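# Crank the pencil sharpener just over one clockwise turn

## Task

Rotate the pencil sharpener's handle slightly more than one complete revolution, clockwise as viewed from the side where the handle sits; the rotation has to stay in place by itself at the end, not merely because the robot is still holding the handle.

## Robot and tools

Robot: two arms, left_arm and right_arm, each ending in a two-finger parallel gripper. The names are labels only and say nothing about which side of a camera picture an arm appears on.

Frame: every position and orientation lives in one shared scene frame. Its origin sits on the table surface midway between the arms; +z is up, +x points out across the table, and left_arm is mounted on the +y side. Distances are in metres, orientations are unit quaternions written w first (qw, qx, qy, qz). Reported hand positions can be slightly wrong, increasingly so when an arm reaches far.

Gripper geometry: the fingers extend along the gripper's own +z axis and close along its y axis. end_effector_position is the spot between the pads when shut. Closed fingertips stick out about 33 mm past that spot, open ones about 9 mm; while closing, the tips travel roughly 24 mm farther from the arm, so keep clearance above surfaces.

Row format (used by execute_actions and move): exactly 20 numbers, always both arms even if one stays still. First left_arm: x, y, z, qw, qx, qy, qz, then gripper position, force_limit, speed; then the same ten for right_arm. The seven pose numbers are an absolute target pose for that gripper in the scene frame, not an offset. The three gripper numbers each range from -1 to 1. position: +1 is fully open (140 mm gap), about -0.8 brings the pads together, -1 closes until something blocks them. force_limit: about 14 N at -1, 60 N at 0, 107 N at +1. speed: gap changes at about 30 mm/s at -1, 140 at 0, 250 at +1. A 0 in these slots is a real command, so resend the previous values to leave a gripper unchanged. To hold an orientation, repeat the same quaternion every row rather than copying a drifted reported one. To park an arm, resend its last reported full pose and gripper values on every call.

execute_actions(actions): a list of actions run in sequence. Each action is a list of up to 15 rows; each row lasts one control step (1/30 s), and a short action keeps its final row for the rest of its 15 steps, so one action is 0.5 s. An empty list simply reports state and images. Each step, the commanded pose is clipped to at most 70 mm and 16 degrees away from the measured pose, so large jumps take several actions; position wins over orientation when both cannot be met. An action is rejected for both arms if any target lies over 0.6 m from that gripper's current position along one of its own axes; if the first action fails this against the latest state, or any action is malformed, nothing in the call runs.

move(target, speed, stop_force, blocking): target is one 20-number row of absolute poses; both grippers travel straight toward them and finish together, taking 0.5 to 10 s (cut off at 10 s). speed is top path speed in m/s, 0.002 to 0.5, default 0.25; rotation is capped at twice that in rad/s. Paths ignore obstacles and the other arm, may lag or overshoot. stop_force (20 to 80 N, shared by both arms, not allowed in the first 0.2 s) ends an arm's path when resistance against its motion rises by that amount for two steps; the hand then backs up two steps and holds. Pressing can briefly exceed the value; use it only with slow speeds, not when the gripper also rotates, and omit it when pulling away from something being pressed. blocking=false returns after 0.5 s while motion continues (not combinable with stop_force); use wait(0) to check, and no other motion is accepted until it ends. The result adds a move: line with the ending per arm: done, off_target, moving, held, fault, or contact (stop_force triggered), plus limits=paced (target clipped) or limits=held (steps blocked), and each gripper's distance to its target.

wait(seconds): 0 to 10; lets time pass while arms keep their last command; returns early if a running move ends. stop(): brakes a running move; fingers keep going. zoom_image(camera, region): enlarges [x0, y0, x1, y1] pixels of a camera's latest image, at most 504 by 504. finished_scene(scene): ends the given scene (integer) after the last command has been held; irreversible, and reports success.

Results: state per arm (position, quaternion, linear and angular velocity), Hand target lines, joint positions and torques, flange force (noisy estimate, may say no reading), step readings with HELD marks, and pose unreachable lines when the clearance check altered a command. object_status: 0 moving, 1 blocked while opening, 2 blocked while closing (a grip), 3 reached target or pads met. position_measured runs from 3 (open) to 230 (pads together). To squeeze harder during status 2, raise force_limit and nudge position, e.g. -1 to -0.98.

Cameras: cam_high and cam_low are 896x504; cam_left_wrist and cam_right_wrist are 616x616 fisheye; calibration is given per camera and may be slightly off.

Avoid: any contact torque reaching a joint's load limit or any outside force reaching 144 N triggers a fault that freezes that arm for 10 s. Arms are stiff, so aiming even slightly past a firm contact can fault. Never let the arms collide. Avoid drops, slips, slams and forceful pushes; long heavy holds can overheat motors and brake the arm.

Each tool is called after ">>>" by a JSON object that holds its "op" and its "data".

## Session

>>> {"op": "execute_actions", "data": {"actions": []}}

Scene clock: 0.00 s.
left_arm: end_effector_position=(+0.7195, +0.4039, +0.3205) position_measured=3 object_status=3 end_effector_quat_wxyz=(-0.000, +0.999, -0.033, -0.002) end_effector_velocity=(-0.001, +0.000, +0.000) end_effector_angular_velocity=(+0.001, +0.000, -0.001) | right_arm: end_effector_position=(+0.6882, -0.5702, +0.3219) position_measured=3 object_status=3 end_effector_quat_wxyz=(+0.072, +0.777, +0.437, -0.448) end_effector_velocity=(+0.000, +0.001, -0.000) end_effector_angular_velocity=(+0.002, -0.001, +0.000)
Joint positions: left_arm=[-0.053  0.165  1.605  0.     1.375  1.517] | right_arm=[-0.038  0.697  1.072 -0.616  2.104  0.44 ]
Joint velocities: left_arm=[ 0.    -0.001  0.     0.001  0.001  0.001] | right_arm=[ 0.    -0.    -0.     0.002 -0.001  0.   ]
Joint torques (N m, as the joint torque sensors report them, + toward a larger angle): no reading
Flange force (N, the push that the arm receives, along the gripper's own x y z axes): no reading
Hand target (left_arm): +0.720, +0.404, +0.321; -0.000, +0.999, -0.033, -0.002
Hand target (right_arm): +0.688, -0.570, +0.322; +0.072, +0.777, +0.437, -0.448
camera_calibration (this result's frames):
cam_right_wrist: T_world_to_cam=[[0.674465, -0.737868, -0.0254428, -0.880967], [-0.104683, -0.129687, 0.986014, -0.325245], [-0.730847, -0.662368, -0.164712, 0.362646], [0, 0, 0, 1]] pos_world=[0.825173, -0.452012, 0.358014]

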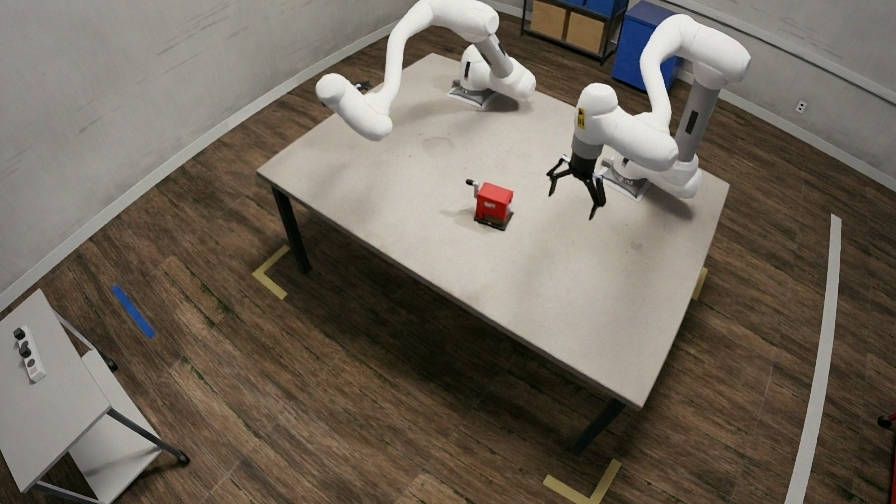

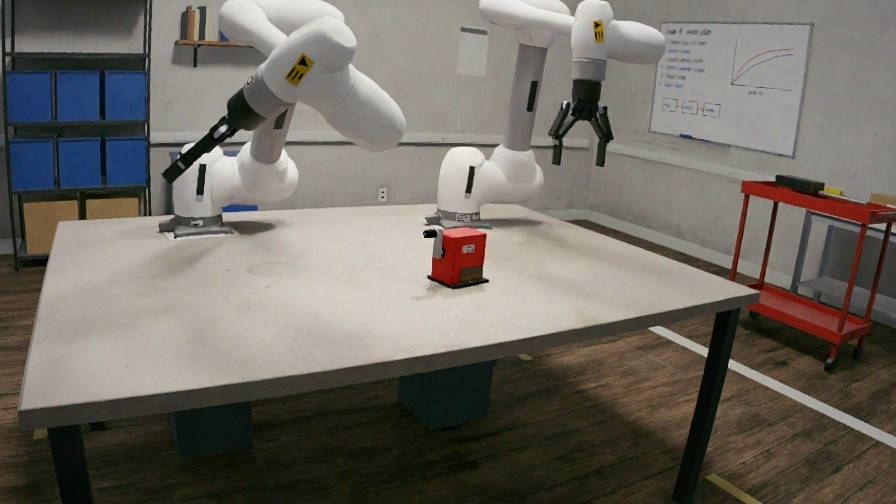

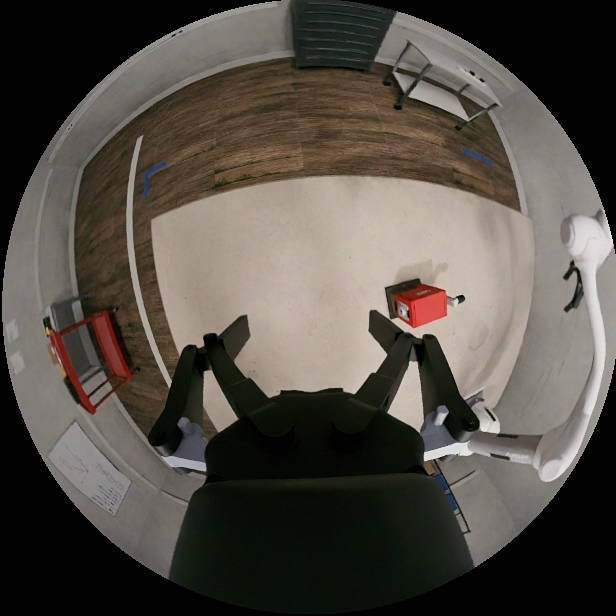

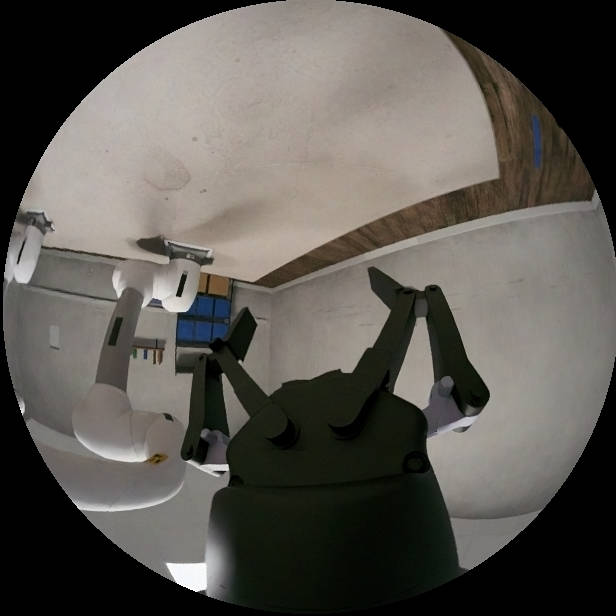

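>>> {"op": "zoom_image", "data": {"camera": "cam_low", "region": [405, 210, 505, 300]}}

>>> {"op": "zoom_image", "data": {"camera": "cam_high", "region": [450, 165, 530, 245]}}

>>> {"op": "zoom_image", "data": {"camera": "cam_left_wrist", "region": [370, 260, 480, 350]}}

Region (405, 210, 505, 300) of cam_low's 896x504 image, scaled by 5.040, with more detail than that image has; it fills the top 454 rows of this view, and the rest is white.

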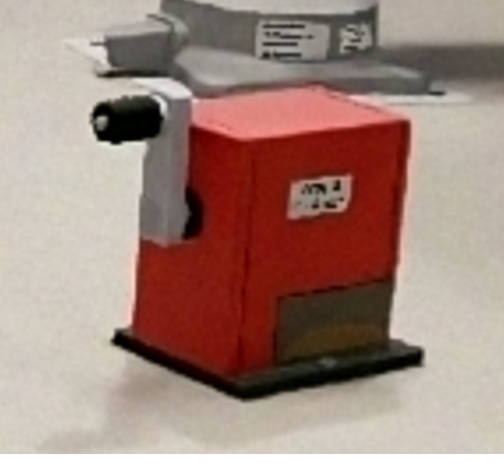

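Region (450, 165, 530, 245) of cam_high's 896x504 image, scaled by 6.300, with more detail than that image has.

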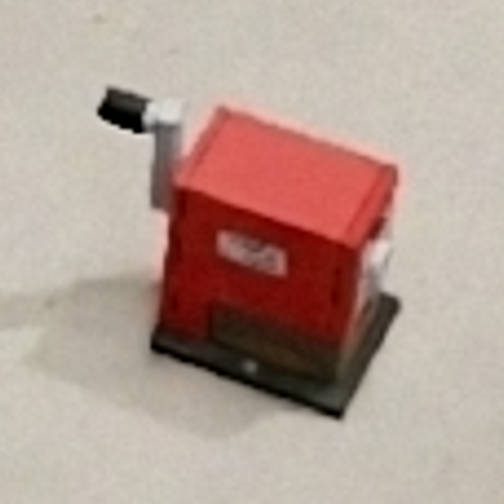

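Region (370, 260, 480, 350) of cam_left_wrist's 616x616 image, scaled by 4.582, with more detail than that image has; it fills the top 412 rows of this view, and the rest is white.

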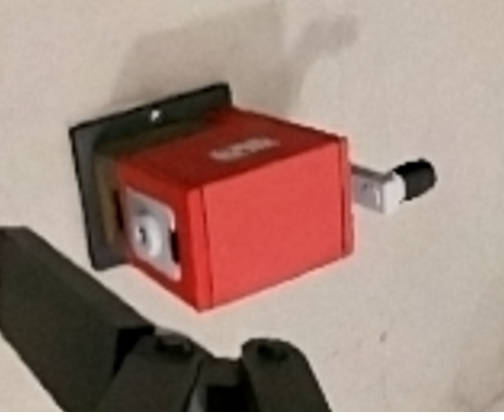

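>>> {"op": "move", "data": {"target": [0.7195,0.4039,0.3205,0,0.999,-0.033,-0.002,1,0,0,0.668,-0.0255,0.153,-0.2938,0.5920,0.7093,0.2452,-0.05,0,0], "speed": 0.5}}

Scene clock: 50.17 s.
left_arm: end_effector_position=(+0.7195, +0.4039, +0.3205) position_measured=3 object_status=3 end_effector_quat_wxyz=(+0.000, +0.999, -0.033, -0.002) end_effector_velocity=(-0.000, +0.000, -0.001) end_effector_angular_velocity=(+0.001, +0.002, +0.001) | right_arm: end_effector_position=(+0.6671, -0.0254, +0.1527) position_measured=135 object_status=3 end_effector_quat_wxyz=(-0.294, +0.593, +0.709, +0.245) end_effector_velocity=(-0.000, +0.001, -0.000) end_effector_angular_velocity=(+0.001, +0.000, +0.000)
Joint positions: left_arm=[-0.052  0.165  1.605 -0.     1.375  1.517] | right_arm=[ 0.154  0.521  1.621  0.879  1.165 -0.413]
Joint velocities: left_arm=[-0.     0.002 -0.     0.001  0.001 -0.002] | right_arm=[ 0.001  0.001 -0.     0.001 -0.    -0.001]
Joint torques (N m, as the joint torque sensors report them, + toward a larger angle): left_arm=[ -0.38 -62.23 -40.89   3.63  -0.6   -0.38] | right_arm=[ -2.27 -91.84 -37.73   3.79   0.81   1.06]
Flange force (N, the push that the arm receives, along the gripper's own x y z axes): left_arm=[7.5 -1.1 0.8] | right_arm=[-1.9 1.8 5.2]
Hand target (left_arm): +0.719, +0.404, +0.321; +0.000, +0.999, -0.033, -0.002
Hand target (right_arm): +0.667, -0.025, +0.153; -0.294, +0.593, +0.709, +0.245
Off the commanded pose (left_arm): 0.000 m, 0 deg.
Off the commanded pose (right_arm): 0.001 m, 0 deg.
move: done
camera_calibration (this result's frames):
cam_left_wrist: T_world_to_cam=[[-0.107341, -0.993318, 0.0424016, 0.461509], [-0.960194, 0.114635, 0.254726, 0.57874], [-0.257885, -0.0133711, -0.966083, 0.690529], [0, 0, 0, 1]] pos_world=[0.783319, 0.401315, 0.50012]
cam_right_wrist: T_world_to_cam=[[0.982465, -0.0594808, -0.176704, -0.634125], [-0.108672, -0.952799, -0.283487, 0.0855787], [-0.151501, 0.297719, -0.942555, 0.436911], [0, 0, 0, 1]] pos_world=[0.698498, -0.0862556, 0.324021]

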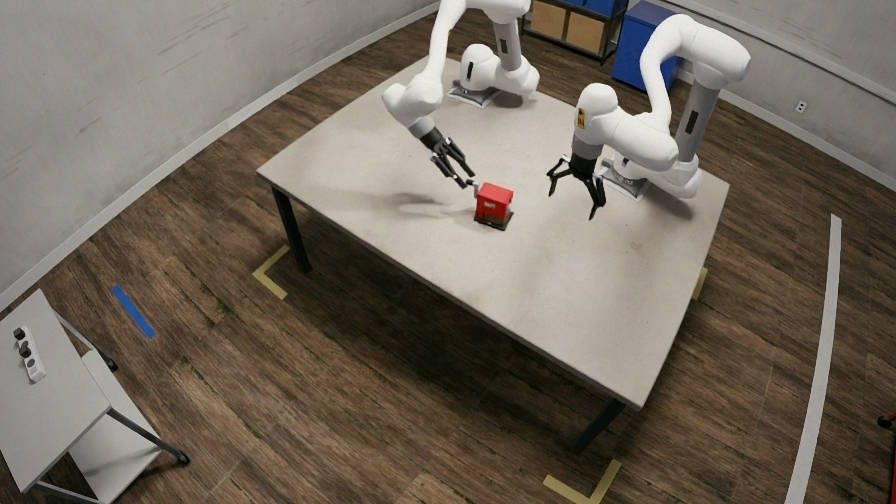

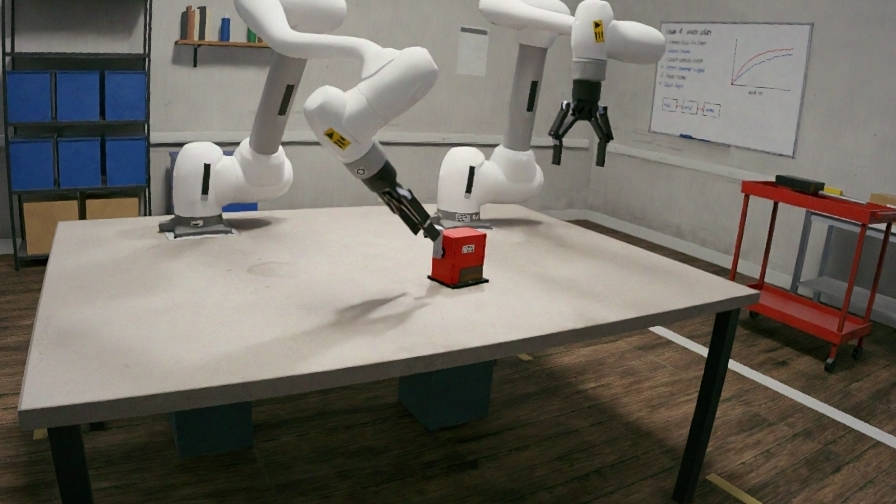

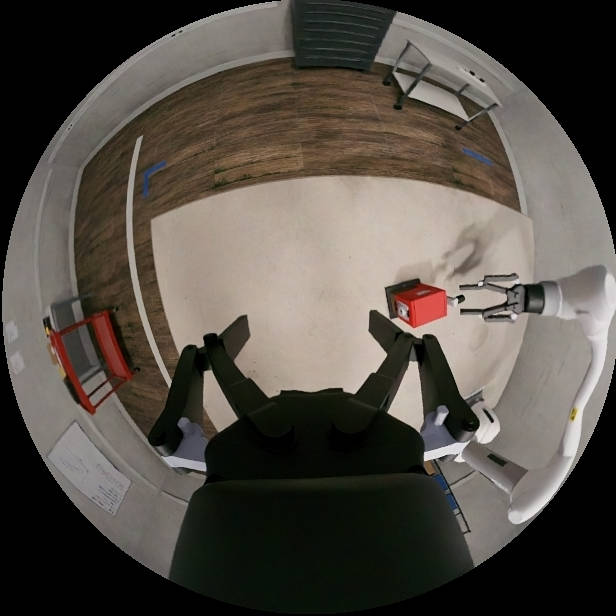

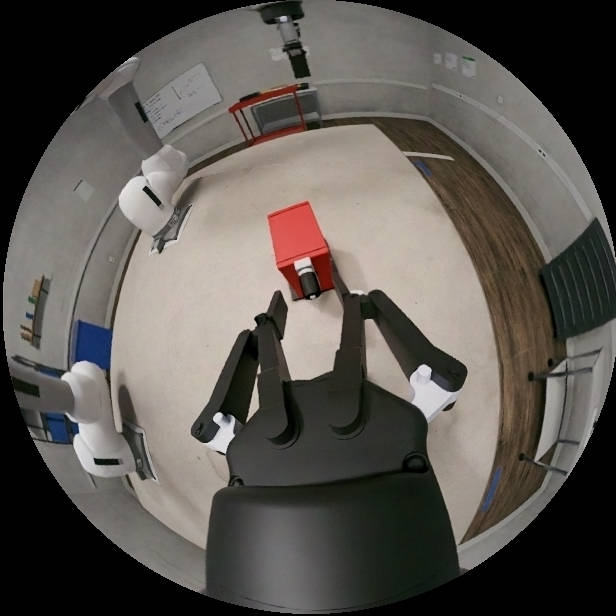

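>>> {"op": "zoom_image", "data": {"camera": "cam_right_wrist", "region": [250, 230, 370, 340]}}

>>> {"op": "zoom_image", "data": {"camera": "cam_low", "region": [390, 190, 500, 295]}}

>>> {"op": "zoom_image", "data": {"camera": "cam_high", "region": [435, 150, 525, 240]}}

>>> {"op": "zoom_image", "data": {"camera": "cam_left_wrist", "region": [410, 265, 510, 335]}}

Region (250, 230, 370, 340) of cam_right_wrist's 616x616 image, scaled by 4.200, with more detail than that image has; it fills the top 462 rows of this view, and the rest is white.

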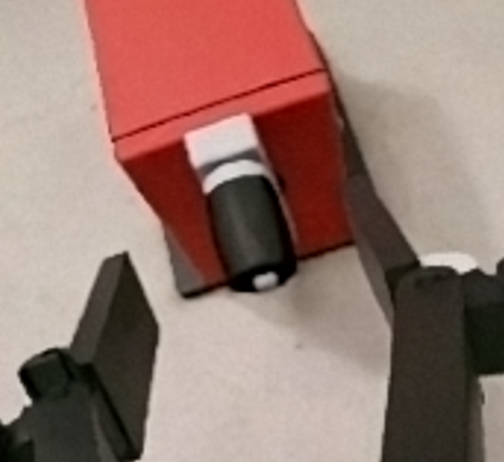

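Region (390, 190, 500, 295) of cam_low's 896x504 image, scaled by 4.582, with more detail than that image has; it fills the top 481 rows of this view, and the rest is white.

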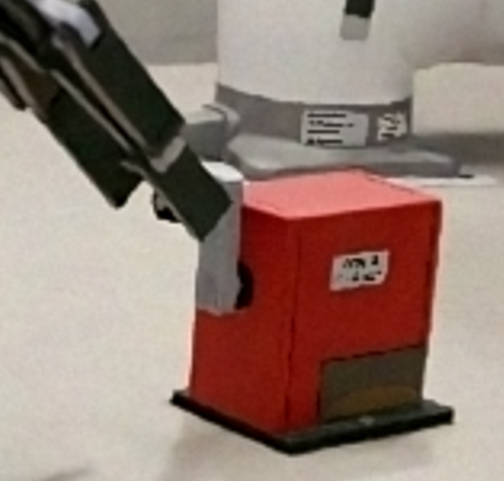

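Region (435, 150, 525, 240) of cam_high's 896x504 image, scaled by 5.600, with more detail than that image has.

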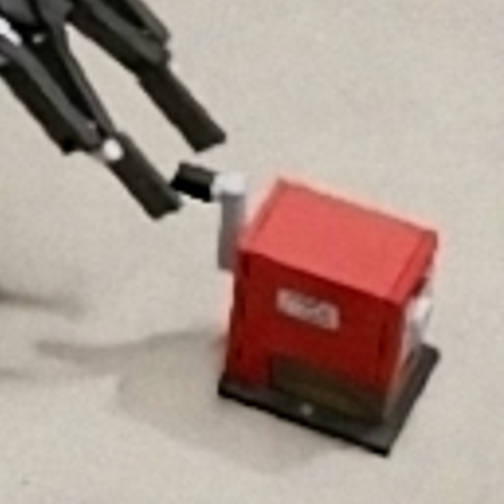

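Region (410, 265, 510, 335) of cam_left_wrist's 616x616 image, scaled by 5.040, with more detail than that image has; it fills the top 353 rows of this view, and the rest is white.

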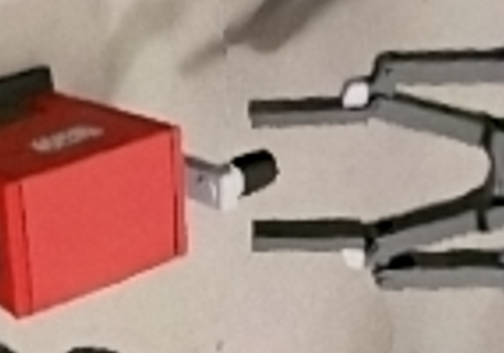

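>>> {"op": "execute_actions", "data": {"actions": [[[0.7195,0.4039,0.3205,0,0.999,-0.033,-0.002,1,0,0,0.6673,-0.0252,0.1526,-0.2938,0.5920,0.7093,0.2452,-0.3,0,0],[0.7195,0.4039,0.3205,0,0.999,-0.033,-0.002,1,0,0,0.6679,-0.0246,0.1522,-0.2938,0.5920,0.7093,0.2452,-0.3,0,0],[0.7195,0.4039,0.3205,0,0.999,-0.033,-0.002,1,0,0,0.6687,-0.0237,0.1516,-0.2938,0.5920,0.7093,0.2452,-0.3,0,0],[0.7195,0.4039,0.3205,0,0.999,-0.033,-0.002,1,0,0,0.6697,-0.0227,0.1510,-0.2938,0.5920,0.7093,0.2452,-0.3,0,0],[0.7195,0.4039,0.3205,0,0.999,-0.033,-0.002,1,0,0,0.6706,-0.0217,0.1504,-0.2938,0.5920,0.7093,0.2452,-0.3,0,0],[0.7195,0.4039,0.3205,0,0.999,-0.033,-0.002,1,0,0,0.6714,-0.0208,0.1498,-0.2938,0.5920,0.7093,0.2452,-0.3,0,0],[0.7195,0.4039,0.3205,0,0.999,-0.033,-0.002,1,0,0,0.6720,-0.0202,0.1494,-0.2938,0.5920,0.7093,0.2452,-0.3,0,0],[0.7195,0.4039,0.3205,0,0.999,-0.033,-0.002,1,0,0,0.6722,-0.0200,0.1493,-0.2938,0.5920,0.7093,0.2452,-0.3,0,0],[0.7195,0.4039,0.3205,0,0.999,-0.033,-0.002,1,0,0,0.6722,-0.0200,0.1493,-0.2938,0.5920,0.7093,0.2452,-0.3,0,0],[0.7195,0.4039,0.3205,0,0.999,-0.033,-0.002,1,0,0,0.6722,-0.0200,0.1493,-0.2938,0.5920,0.7093,0.2452,-1,-1,-0.4]]]}}

>>> {"op": "wait", "data": {"seconds": 0.3}}

>>> {"op": "zoom_image", "data": {"camera": "cam_right_wrist", "region": [260, 234, 360, 334]}}

>>> {"op": "zoom_image", "data": {"camera": "cam_low", "region": [400, 200, 500, 295]}}

>>> {"op": "zoom_image", "data": {"camera": "cam_left_wrist", "region": [410, 265, 510, 335]}}

Scene clock: 98.63 s.
left_arm: end_effector_position=(+0.7195, +0.4039, +0.3205) position_measured=3 object_status=3 end_effector_quat_wxyz=(+0.000, +0.999, -0.033, -0.002) end_effector_velocity=(-0.000, -0.000, -0.000) end_effector_angular_velocity=(-0.000, +0.001, +0.000) | right_arm: end_effector_position=(+0.6722, -0.0200, +0.1493) position_measured=191 object_status=0 end_effector_quat_wxyz=(-0.294, +0.592, +0.709, +0.245) end_effector_velocity=(+0.000, +0.001, +0.001) end_effector_angular_velocity=(+0.002, +0.001, -0.002)
Joint positions: left_arm=[-0.052  0.165  1.605 -0.     1.375  1.517] | right_arm=[ 0.159  0.533  1.609  0.88   1.161 -0.411]
Joint velocities: left_arm=[-0.     0.     0.    -0.     0.001 -0.   ] | right_arm=[ 0.     0.    -0.001  0.002  0.001  0.002]
Joint torques (N m, as the joint torque sensors report them, + toward a larger angle): left_arm=[  0.47 -63.23 -40.95   3.73  -0.52  -0.42] | right_arm=[ -3.15 -93.57 -39.18   3.89   0.56   0.96]
Flange force (N, the push that the arm receives, along the gripper's own x y z axes): left_arm=[8.4 0.3 1.0] | right_arm=[-2.1 0.0 6.3]
Hand target (left_arm): +0.720, +0.404, +0.321; +0.000, +0.999, -0.033, -0.002
Hand target (right_arm): +0.672, -0.020, +0.149; -0.294, +0.592, +0.709, +0.245
Off the commanded pose (left_arm): 0.000 m, 0 deg.
Off the commanded pose (right_arm): 0.000 m, 0 deg.
Step readings (end_effector_position):
0: left_arm (+0.7195, +0.4039, +0.3205) | right_arm (+0.6670, -0.0254, +0.1526)
1: left_arm (+0.7195, +0.4039, +0.3205) | right_arm (+0.6670, -0.0254, +0.1526)
2: left_arm (+0.7195, +0.4039, +0.3205) | right_arm (+0.6671, -0.0253, +0.1524)
4: left_arm (+0.7195, +0.4039, +0.3205) | right_arm (+0.6682, -0.0241, +0.1517)
8: left_arm (+0.7195, +0.4039, +0.3205) | right_arm (+0.6716, -0.0206, +0.1495)
15: end_effector_position above
camera_calibration (this result's frames):
cam_left_wrist: T_world_to_cam=[[-0.107341, -0.993318, 0.0424017, 0.461509], [-0.960194, 0.114635, 0.254726, 0.57874], [-0.257885, -0.0133713, -0.966083, 0.690529], [0, 0, 0, 1]] pos_world=[0.783319, 0.401315, 0.50012]
cam_right_wrist: T_world_to_cam=[[0.982775, -0.0581841, -0.17541, -0.639816], [-0.106993, -0.953037, -0.283327, 0.0891958], [-0.150687, 0.297214, -0.942845, 0.432368], [0, 0, 0, 1]] pos_world=[0.70349, -0.0807259, 0.320698]

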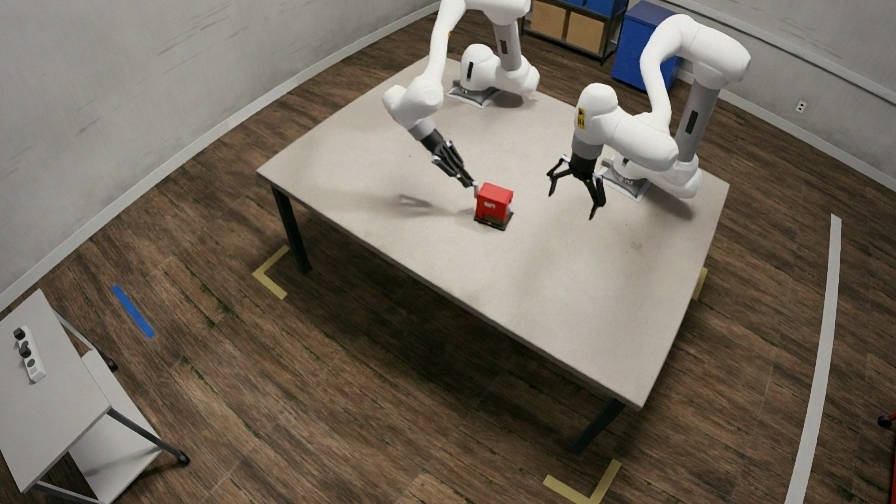

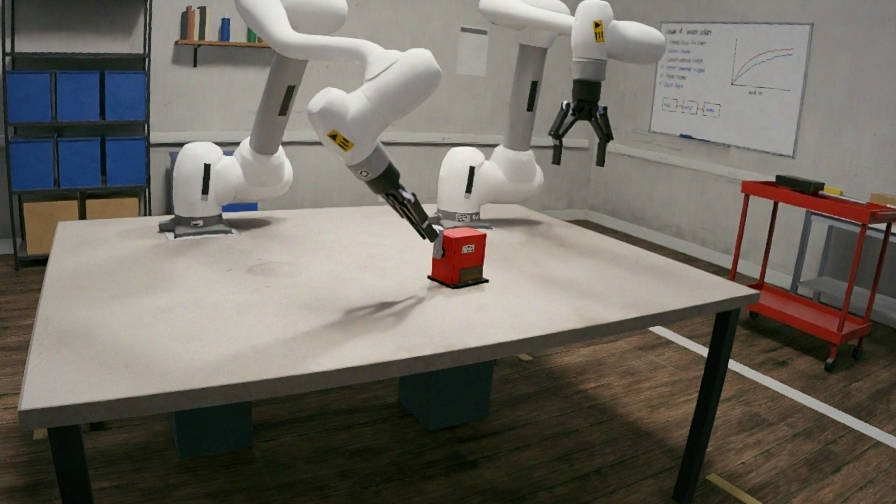

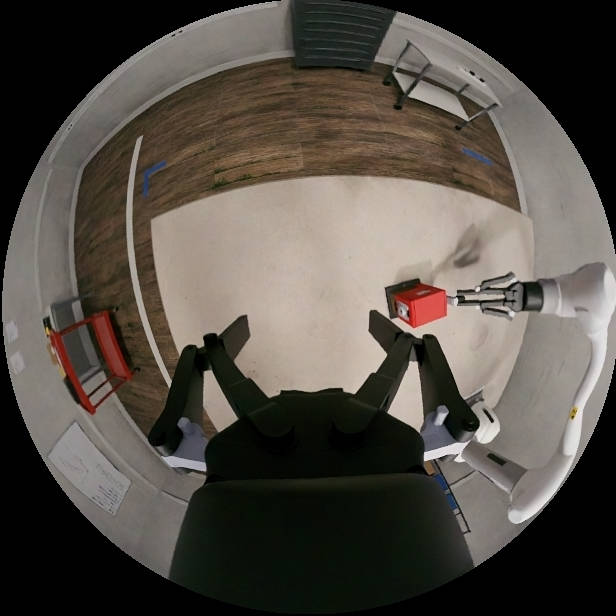

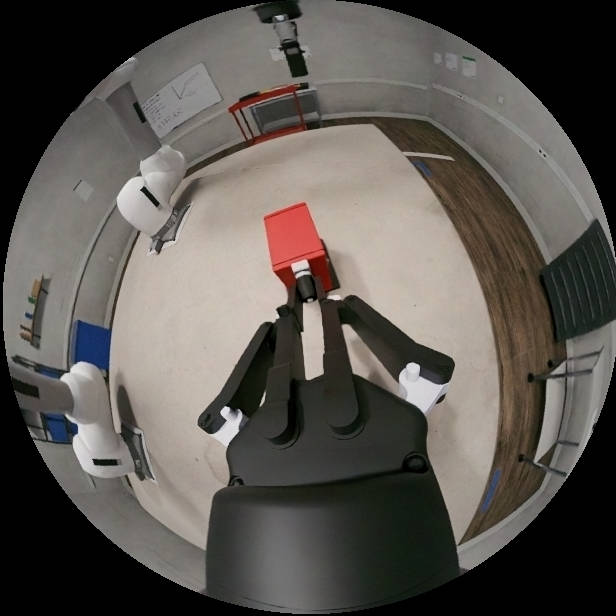

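Scene clock: 98.93 s.
left_arm: end_effector_position=(+0.7195, +0.4039, +0.3205) position_measured=3 object_status=3 end_effector_quat_wxyz=(+0.000, +0.999, -0.033, -0.002) end_effector_velocity=(+0.000, -0.000, -0.001) end_effector_angular_velocity=(+0.000, +0.001, +0.001) | right_arm: end_effector_position=(+0.6722, -0.0200, +0.1493) position_measured=198 object_status=2 end_effector_quat_wxyz=(-0.294, +0.592, +0.709, +0.245) end_effector_velocity=(+0.001, +0.000, +0.001) end_effector_angular_velocity=(+0.001, -0.001, -0.000)
Joint positions: left_arm=[-0.052  0.165  1.605 -0.     1.375  1.517] | right_arm=[ 0.159  0.533  1.609  0.88   1.161 -0.411]
Joint velocities: left_arm=[-0.     0.001  0.     0.    -0.    -0.001] | right_arm=[ 0.     0.    -0.001  0.001 -0.    -0.   ]
Joint torques (N m, as the joint torque sensors report them, + toward a larger angle): left_arm=[ -0.86 -62.58 -40.74   3.61  -0.64  -0.23] | right_arm=[ -3.12 -92.61 -38.16   3.99   0.67   0.71]
Flange force (N, the push that the arm receives, along the gripper's own x y z axes): left_arm=[8.6 -1.6 0.7] | right_arm=[-0.7 1.0 5.4]
Hand target (left_arm): +0.720, +0.404, +0.321; +0.000, +0.999, -0.033, -0.002
Hand target (right_arm): +0.672, -0.020, +0.149; -0.294, +0.592, +0.709, +0.245
Off the commanded pose (left_arm): 0.000 m, 0 deg.
Off the commanded pose (right_arm): 0.000 m, 0 deg.
wait: 0.30 s; at rest by 0.20 s
camera_calibration (this result's frames):
cam_left_wrist: T_world_to_cam=[[-0.107341, -0.993318, 0.0424018, 0.461509], [-0.960194, 0.114635, 0.254726, 0.57874], [-0.257885, -0.0133714, -0.966083, 0.690529], [0, 0, 0, 1]] pos_world=[0.783319, 0.401315, 0.50012]
cam_right_wrist: T_world_to_cam=[[0.982773, -0.058206, -0.175414, -0.639827], [-0.107017, -0.953031, -0.283337, 0.0892277], [-0.150683, 0.297228, -0.942841, 0.432369], [0, 0, 0, 1]] pos_world=[0.703504, -0.0807173, 0.320702]

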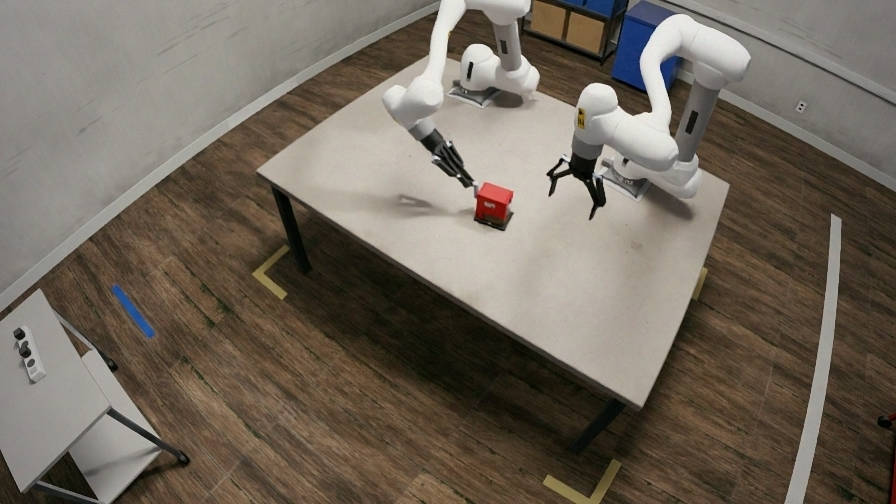

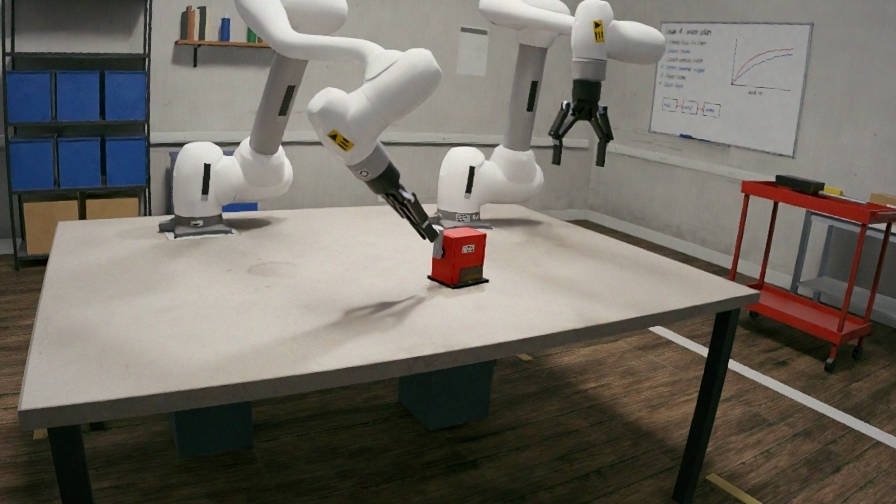

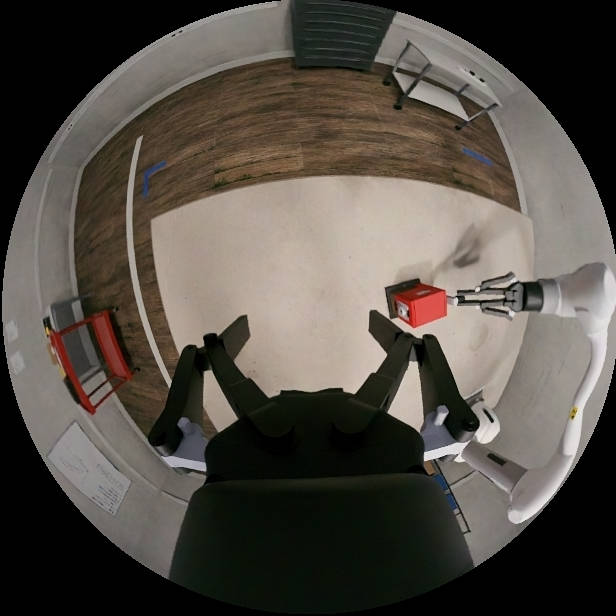

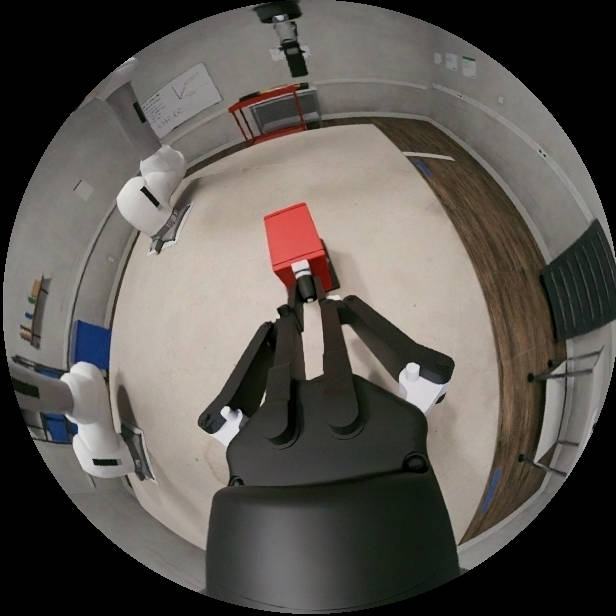

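Region (260, 234, 360, 334) of cam_right_wrist's 616x616 image, scaled by 5.040, with more detail than that image has.

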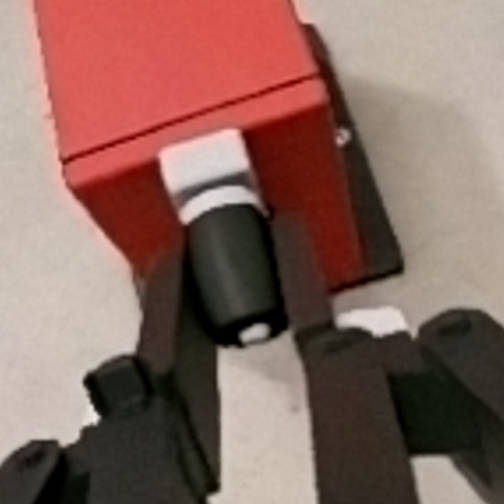

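Region (400, 200, 500, 295) of cam_low's 896x504 image, scaled by 5.040, with more detail than that image has; it fills the top 479 rows of this view, and the rest is white.

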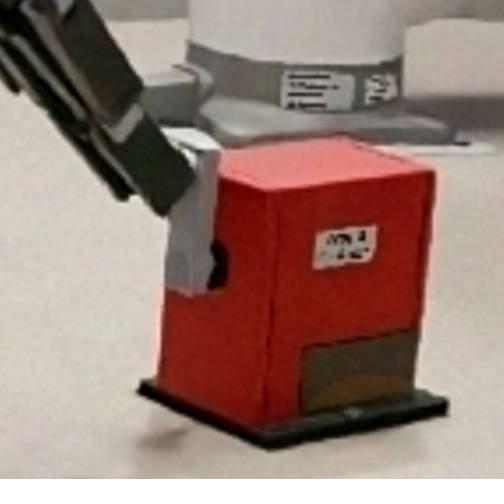

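Region (410, 265, 510, 335) of cam_left_wrist's 616x616 image, scaled by 5.040, with more detail than that image has; it fills the top 353 rows of this view, and the rest is white.

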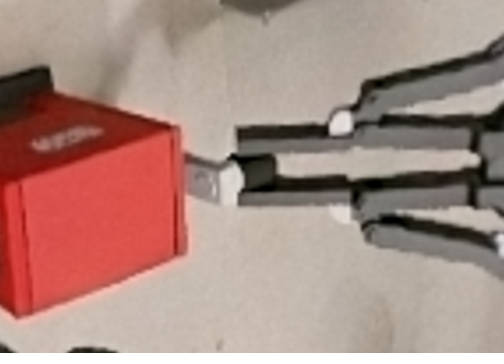

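>>> {"op": "execute_actions", "data": {"actions": []}}

Scene clock: 112.60 s.
left_arm: end_effector_position=(+0.7195, +0.4039, +0.3205) position_measured=3 object_status=3 end_effector_quat_wxyz=(+0.000, +0.999, -0.033, -0.002) end_effector_velocity=(-0.000, -0.000, +0.001) end_effector_angular_velocity=(-0.000, -0.001, +0.000) | right_arm: end_effector_position=(+0.6722, -0.0200, +0.1493) position_measured=198 object_status=2 end_effector_quat_wxyz=(-0.294, +0.592, +0.709, +0.245) end_effector_velocity=(-0.000, +0.000, +0.000) end_effector_angular_velocity=(+0.001, +0.001, +0.000)
Joint positions: left_arm=[-0.052  0.165  1.605 -0.     1.375  1.517] | right_arm=[ 0.159  0.533  1.609  0.88   1.161 -0.411]
Joint velocities: left_arm=[-0.001 -0.001  0.     0.     0.    -0.001] | right_arm=[-0.     0.     0.     0.001  0.001 -0.   ]
Joint torques (N m, as the joint torque sensors report them, + toward a larger angle): left_arm=[ -0.21 -62.56 -40.75   3.81  -0.44  -0.4 ] | right_arm=[ -3.48 -92.79 -38.04   4.25   0.62   0.81]
Flange force (N, the push that the arm receives, along the gripper's own x y z axes): left_arm=[7.8 -0.8 0.6] | right_arm=[-0.7 1.5 5.7]
Hand target (left_arm): +0.720, +0.404, +0.321; +0.000, +0.999, -0.033, -0.002
Hand target (right_arm): +0.672, -0.020, +0.149; -0.294, +0.592, +0.709, +0.245
Off the commanded pose (left_arm): 0.000 m, 0 deg.
Off the commanded pose (right_arm): 0.000 m, 0 deg.
camera_calibration (this result's frames):
cam_left_wrist: T_world_to_cam=[[-0.107341, -0.993318, 0.0424018, 0.461509], [-0.960194, 0.114635, 0.254726, 0.57874], [-0.257885, -0.0133715, -0.966083, 0.690529], [0, 0, 0, 1]] pos_world=[0.783319, 0.401315, 0.50012]
cam_right_wrist: T_world_to_cam=[[0.982772, -0.058201, -0.175417, -0.639823], [-0.107014, -0.95303, -0.28334, 0.089233], [-0.150687, 0.297231, -0.94284, 0.432369], [0, 0, 0, 1]] pos_world=[0.703502, -0.0807102, 0.320702]

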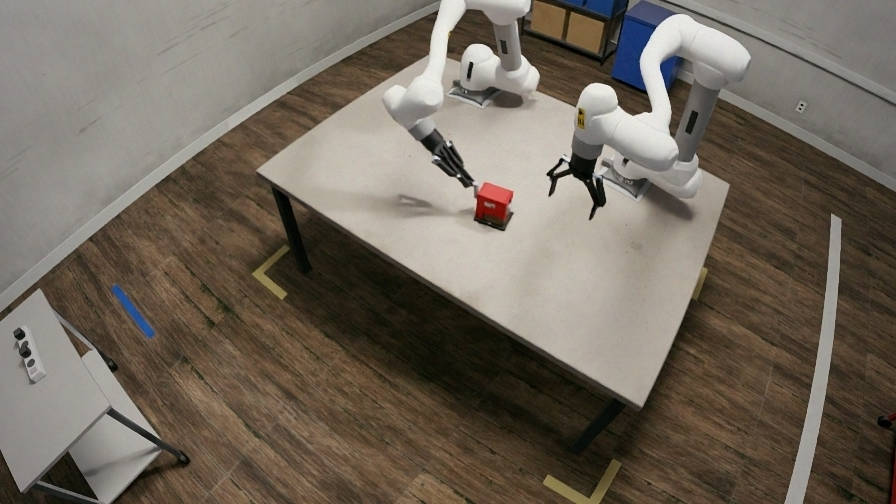

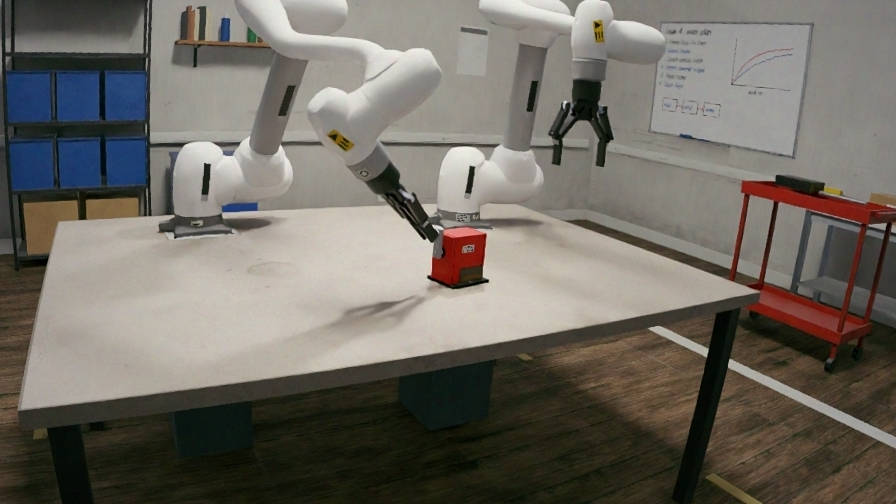

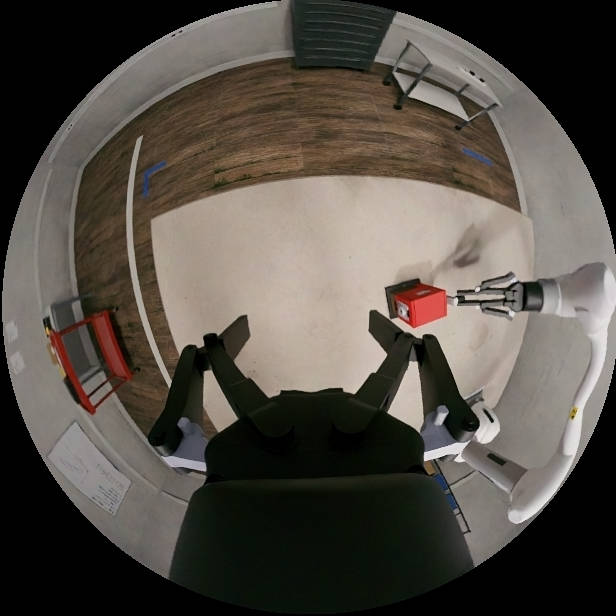

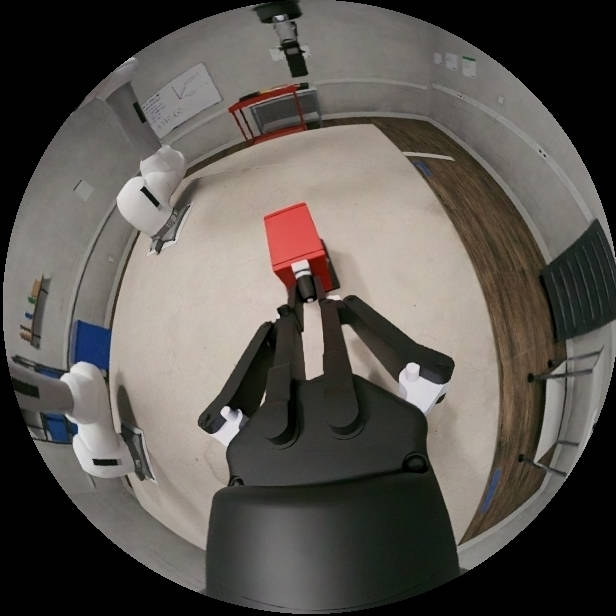

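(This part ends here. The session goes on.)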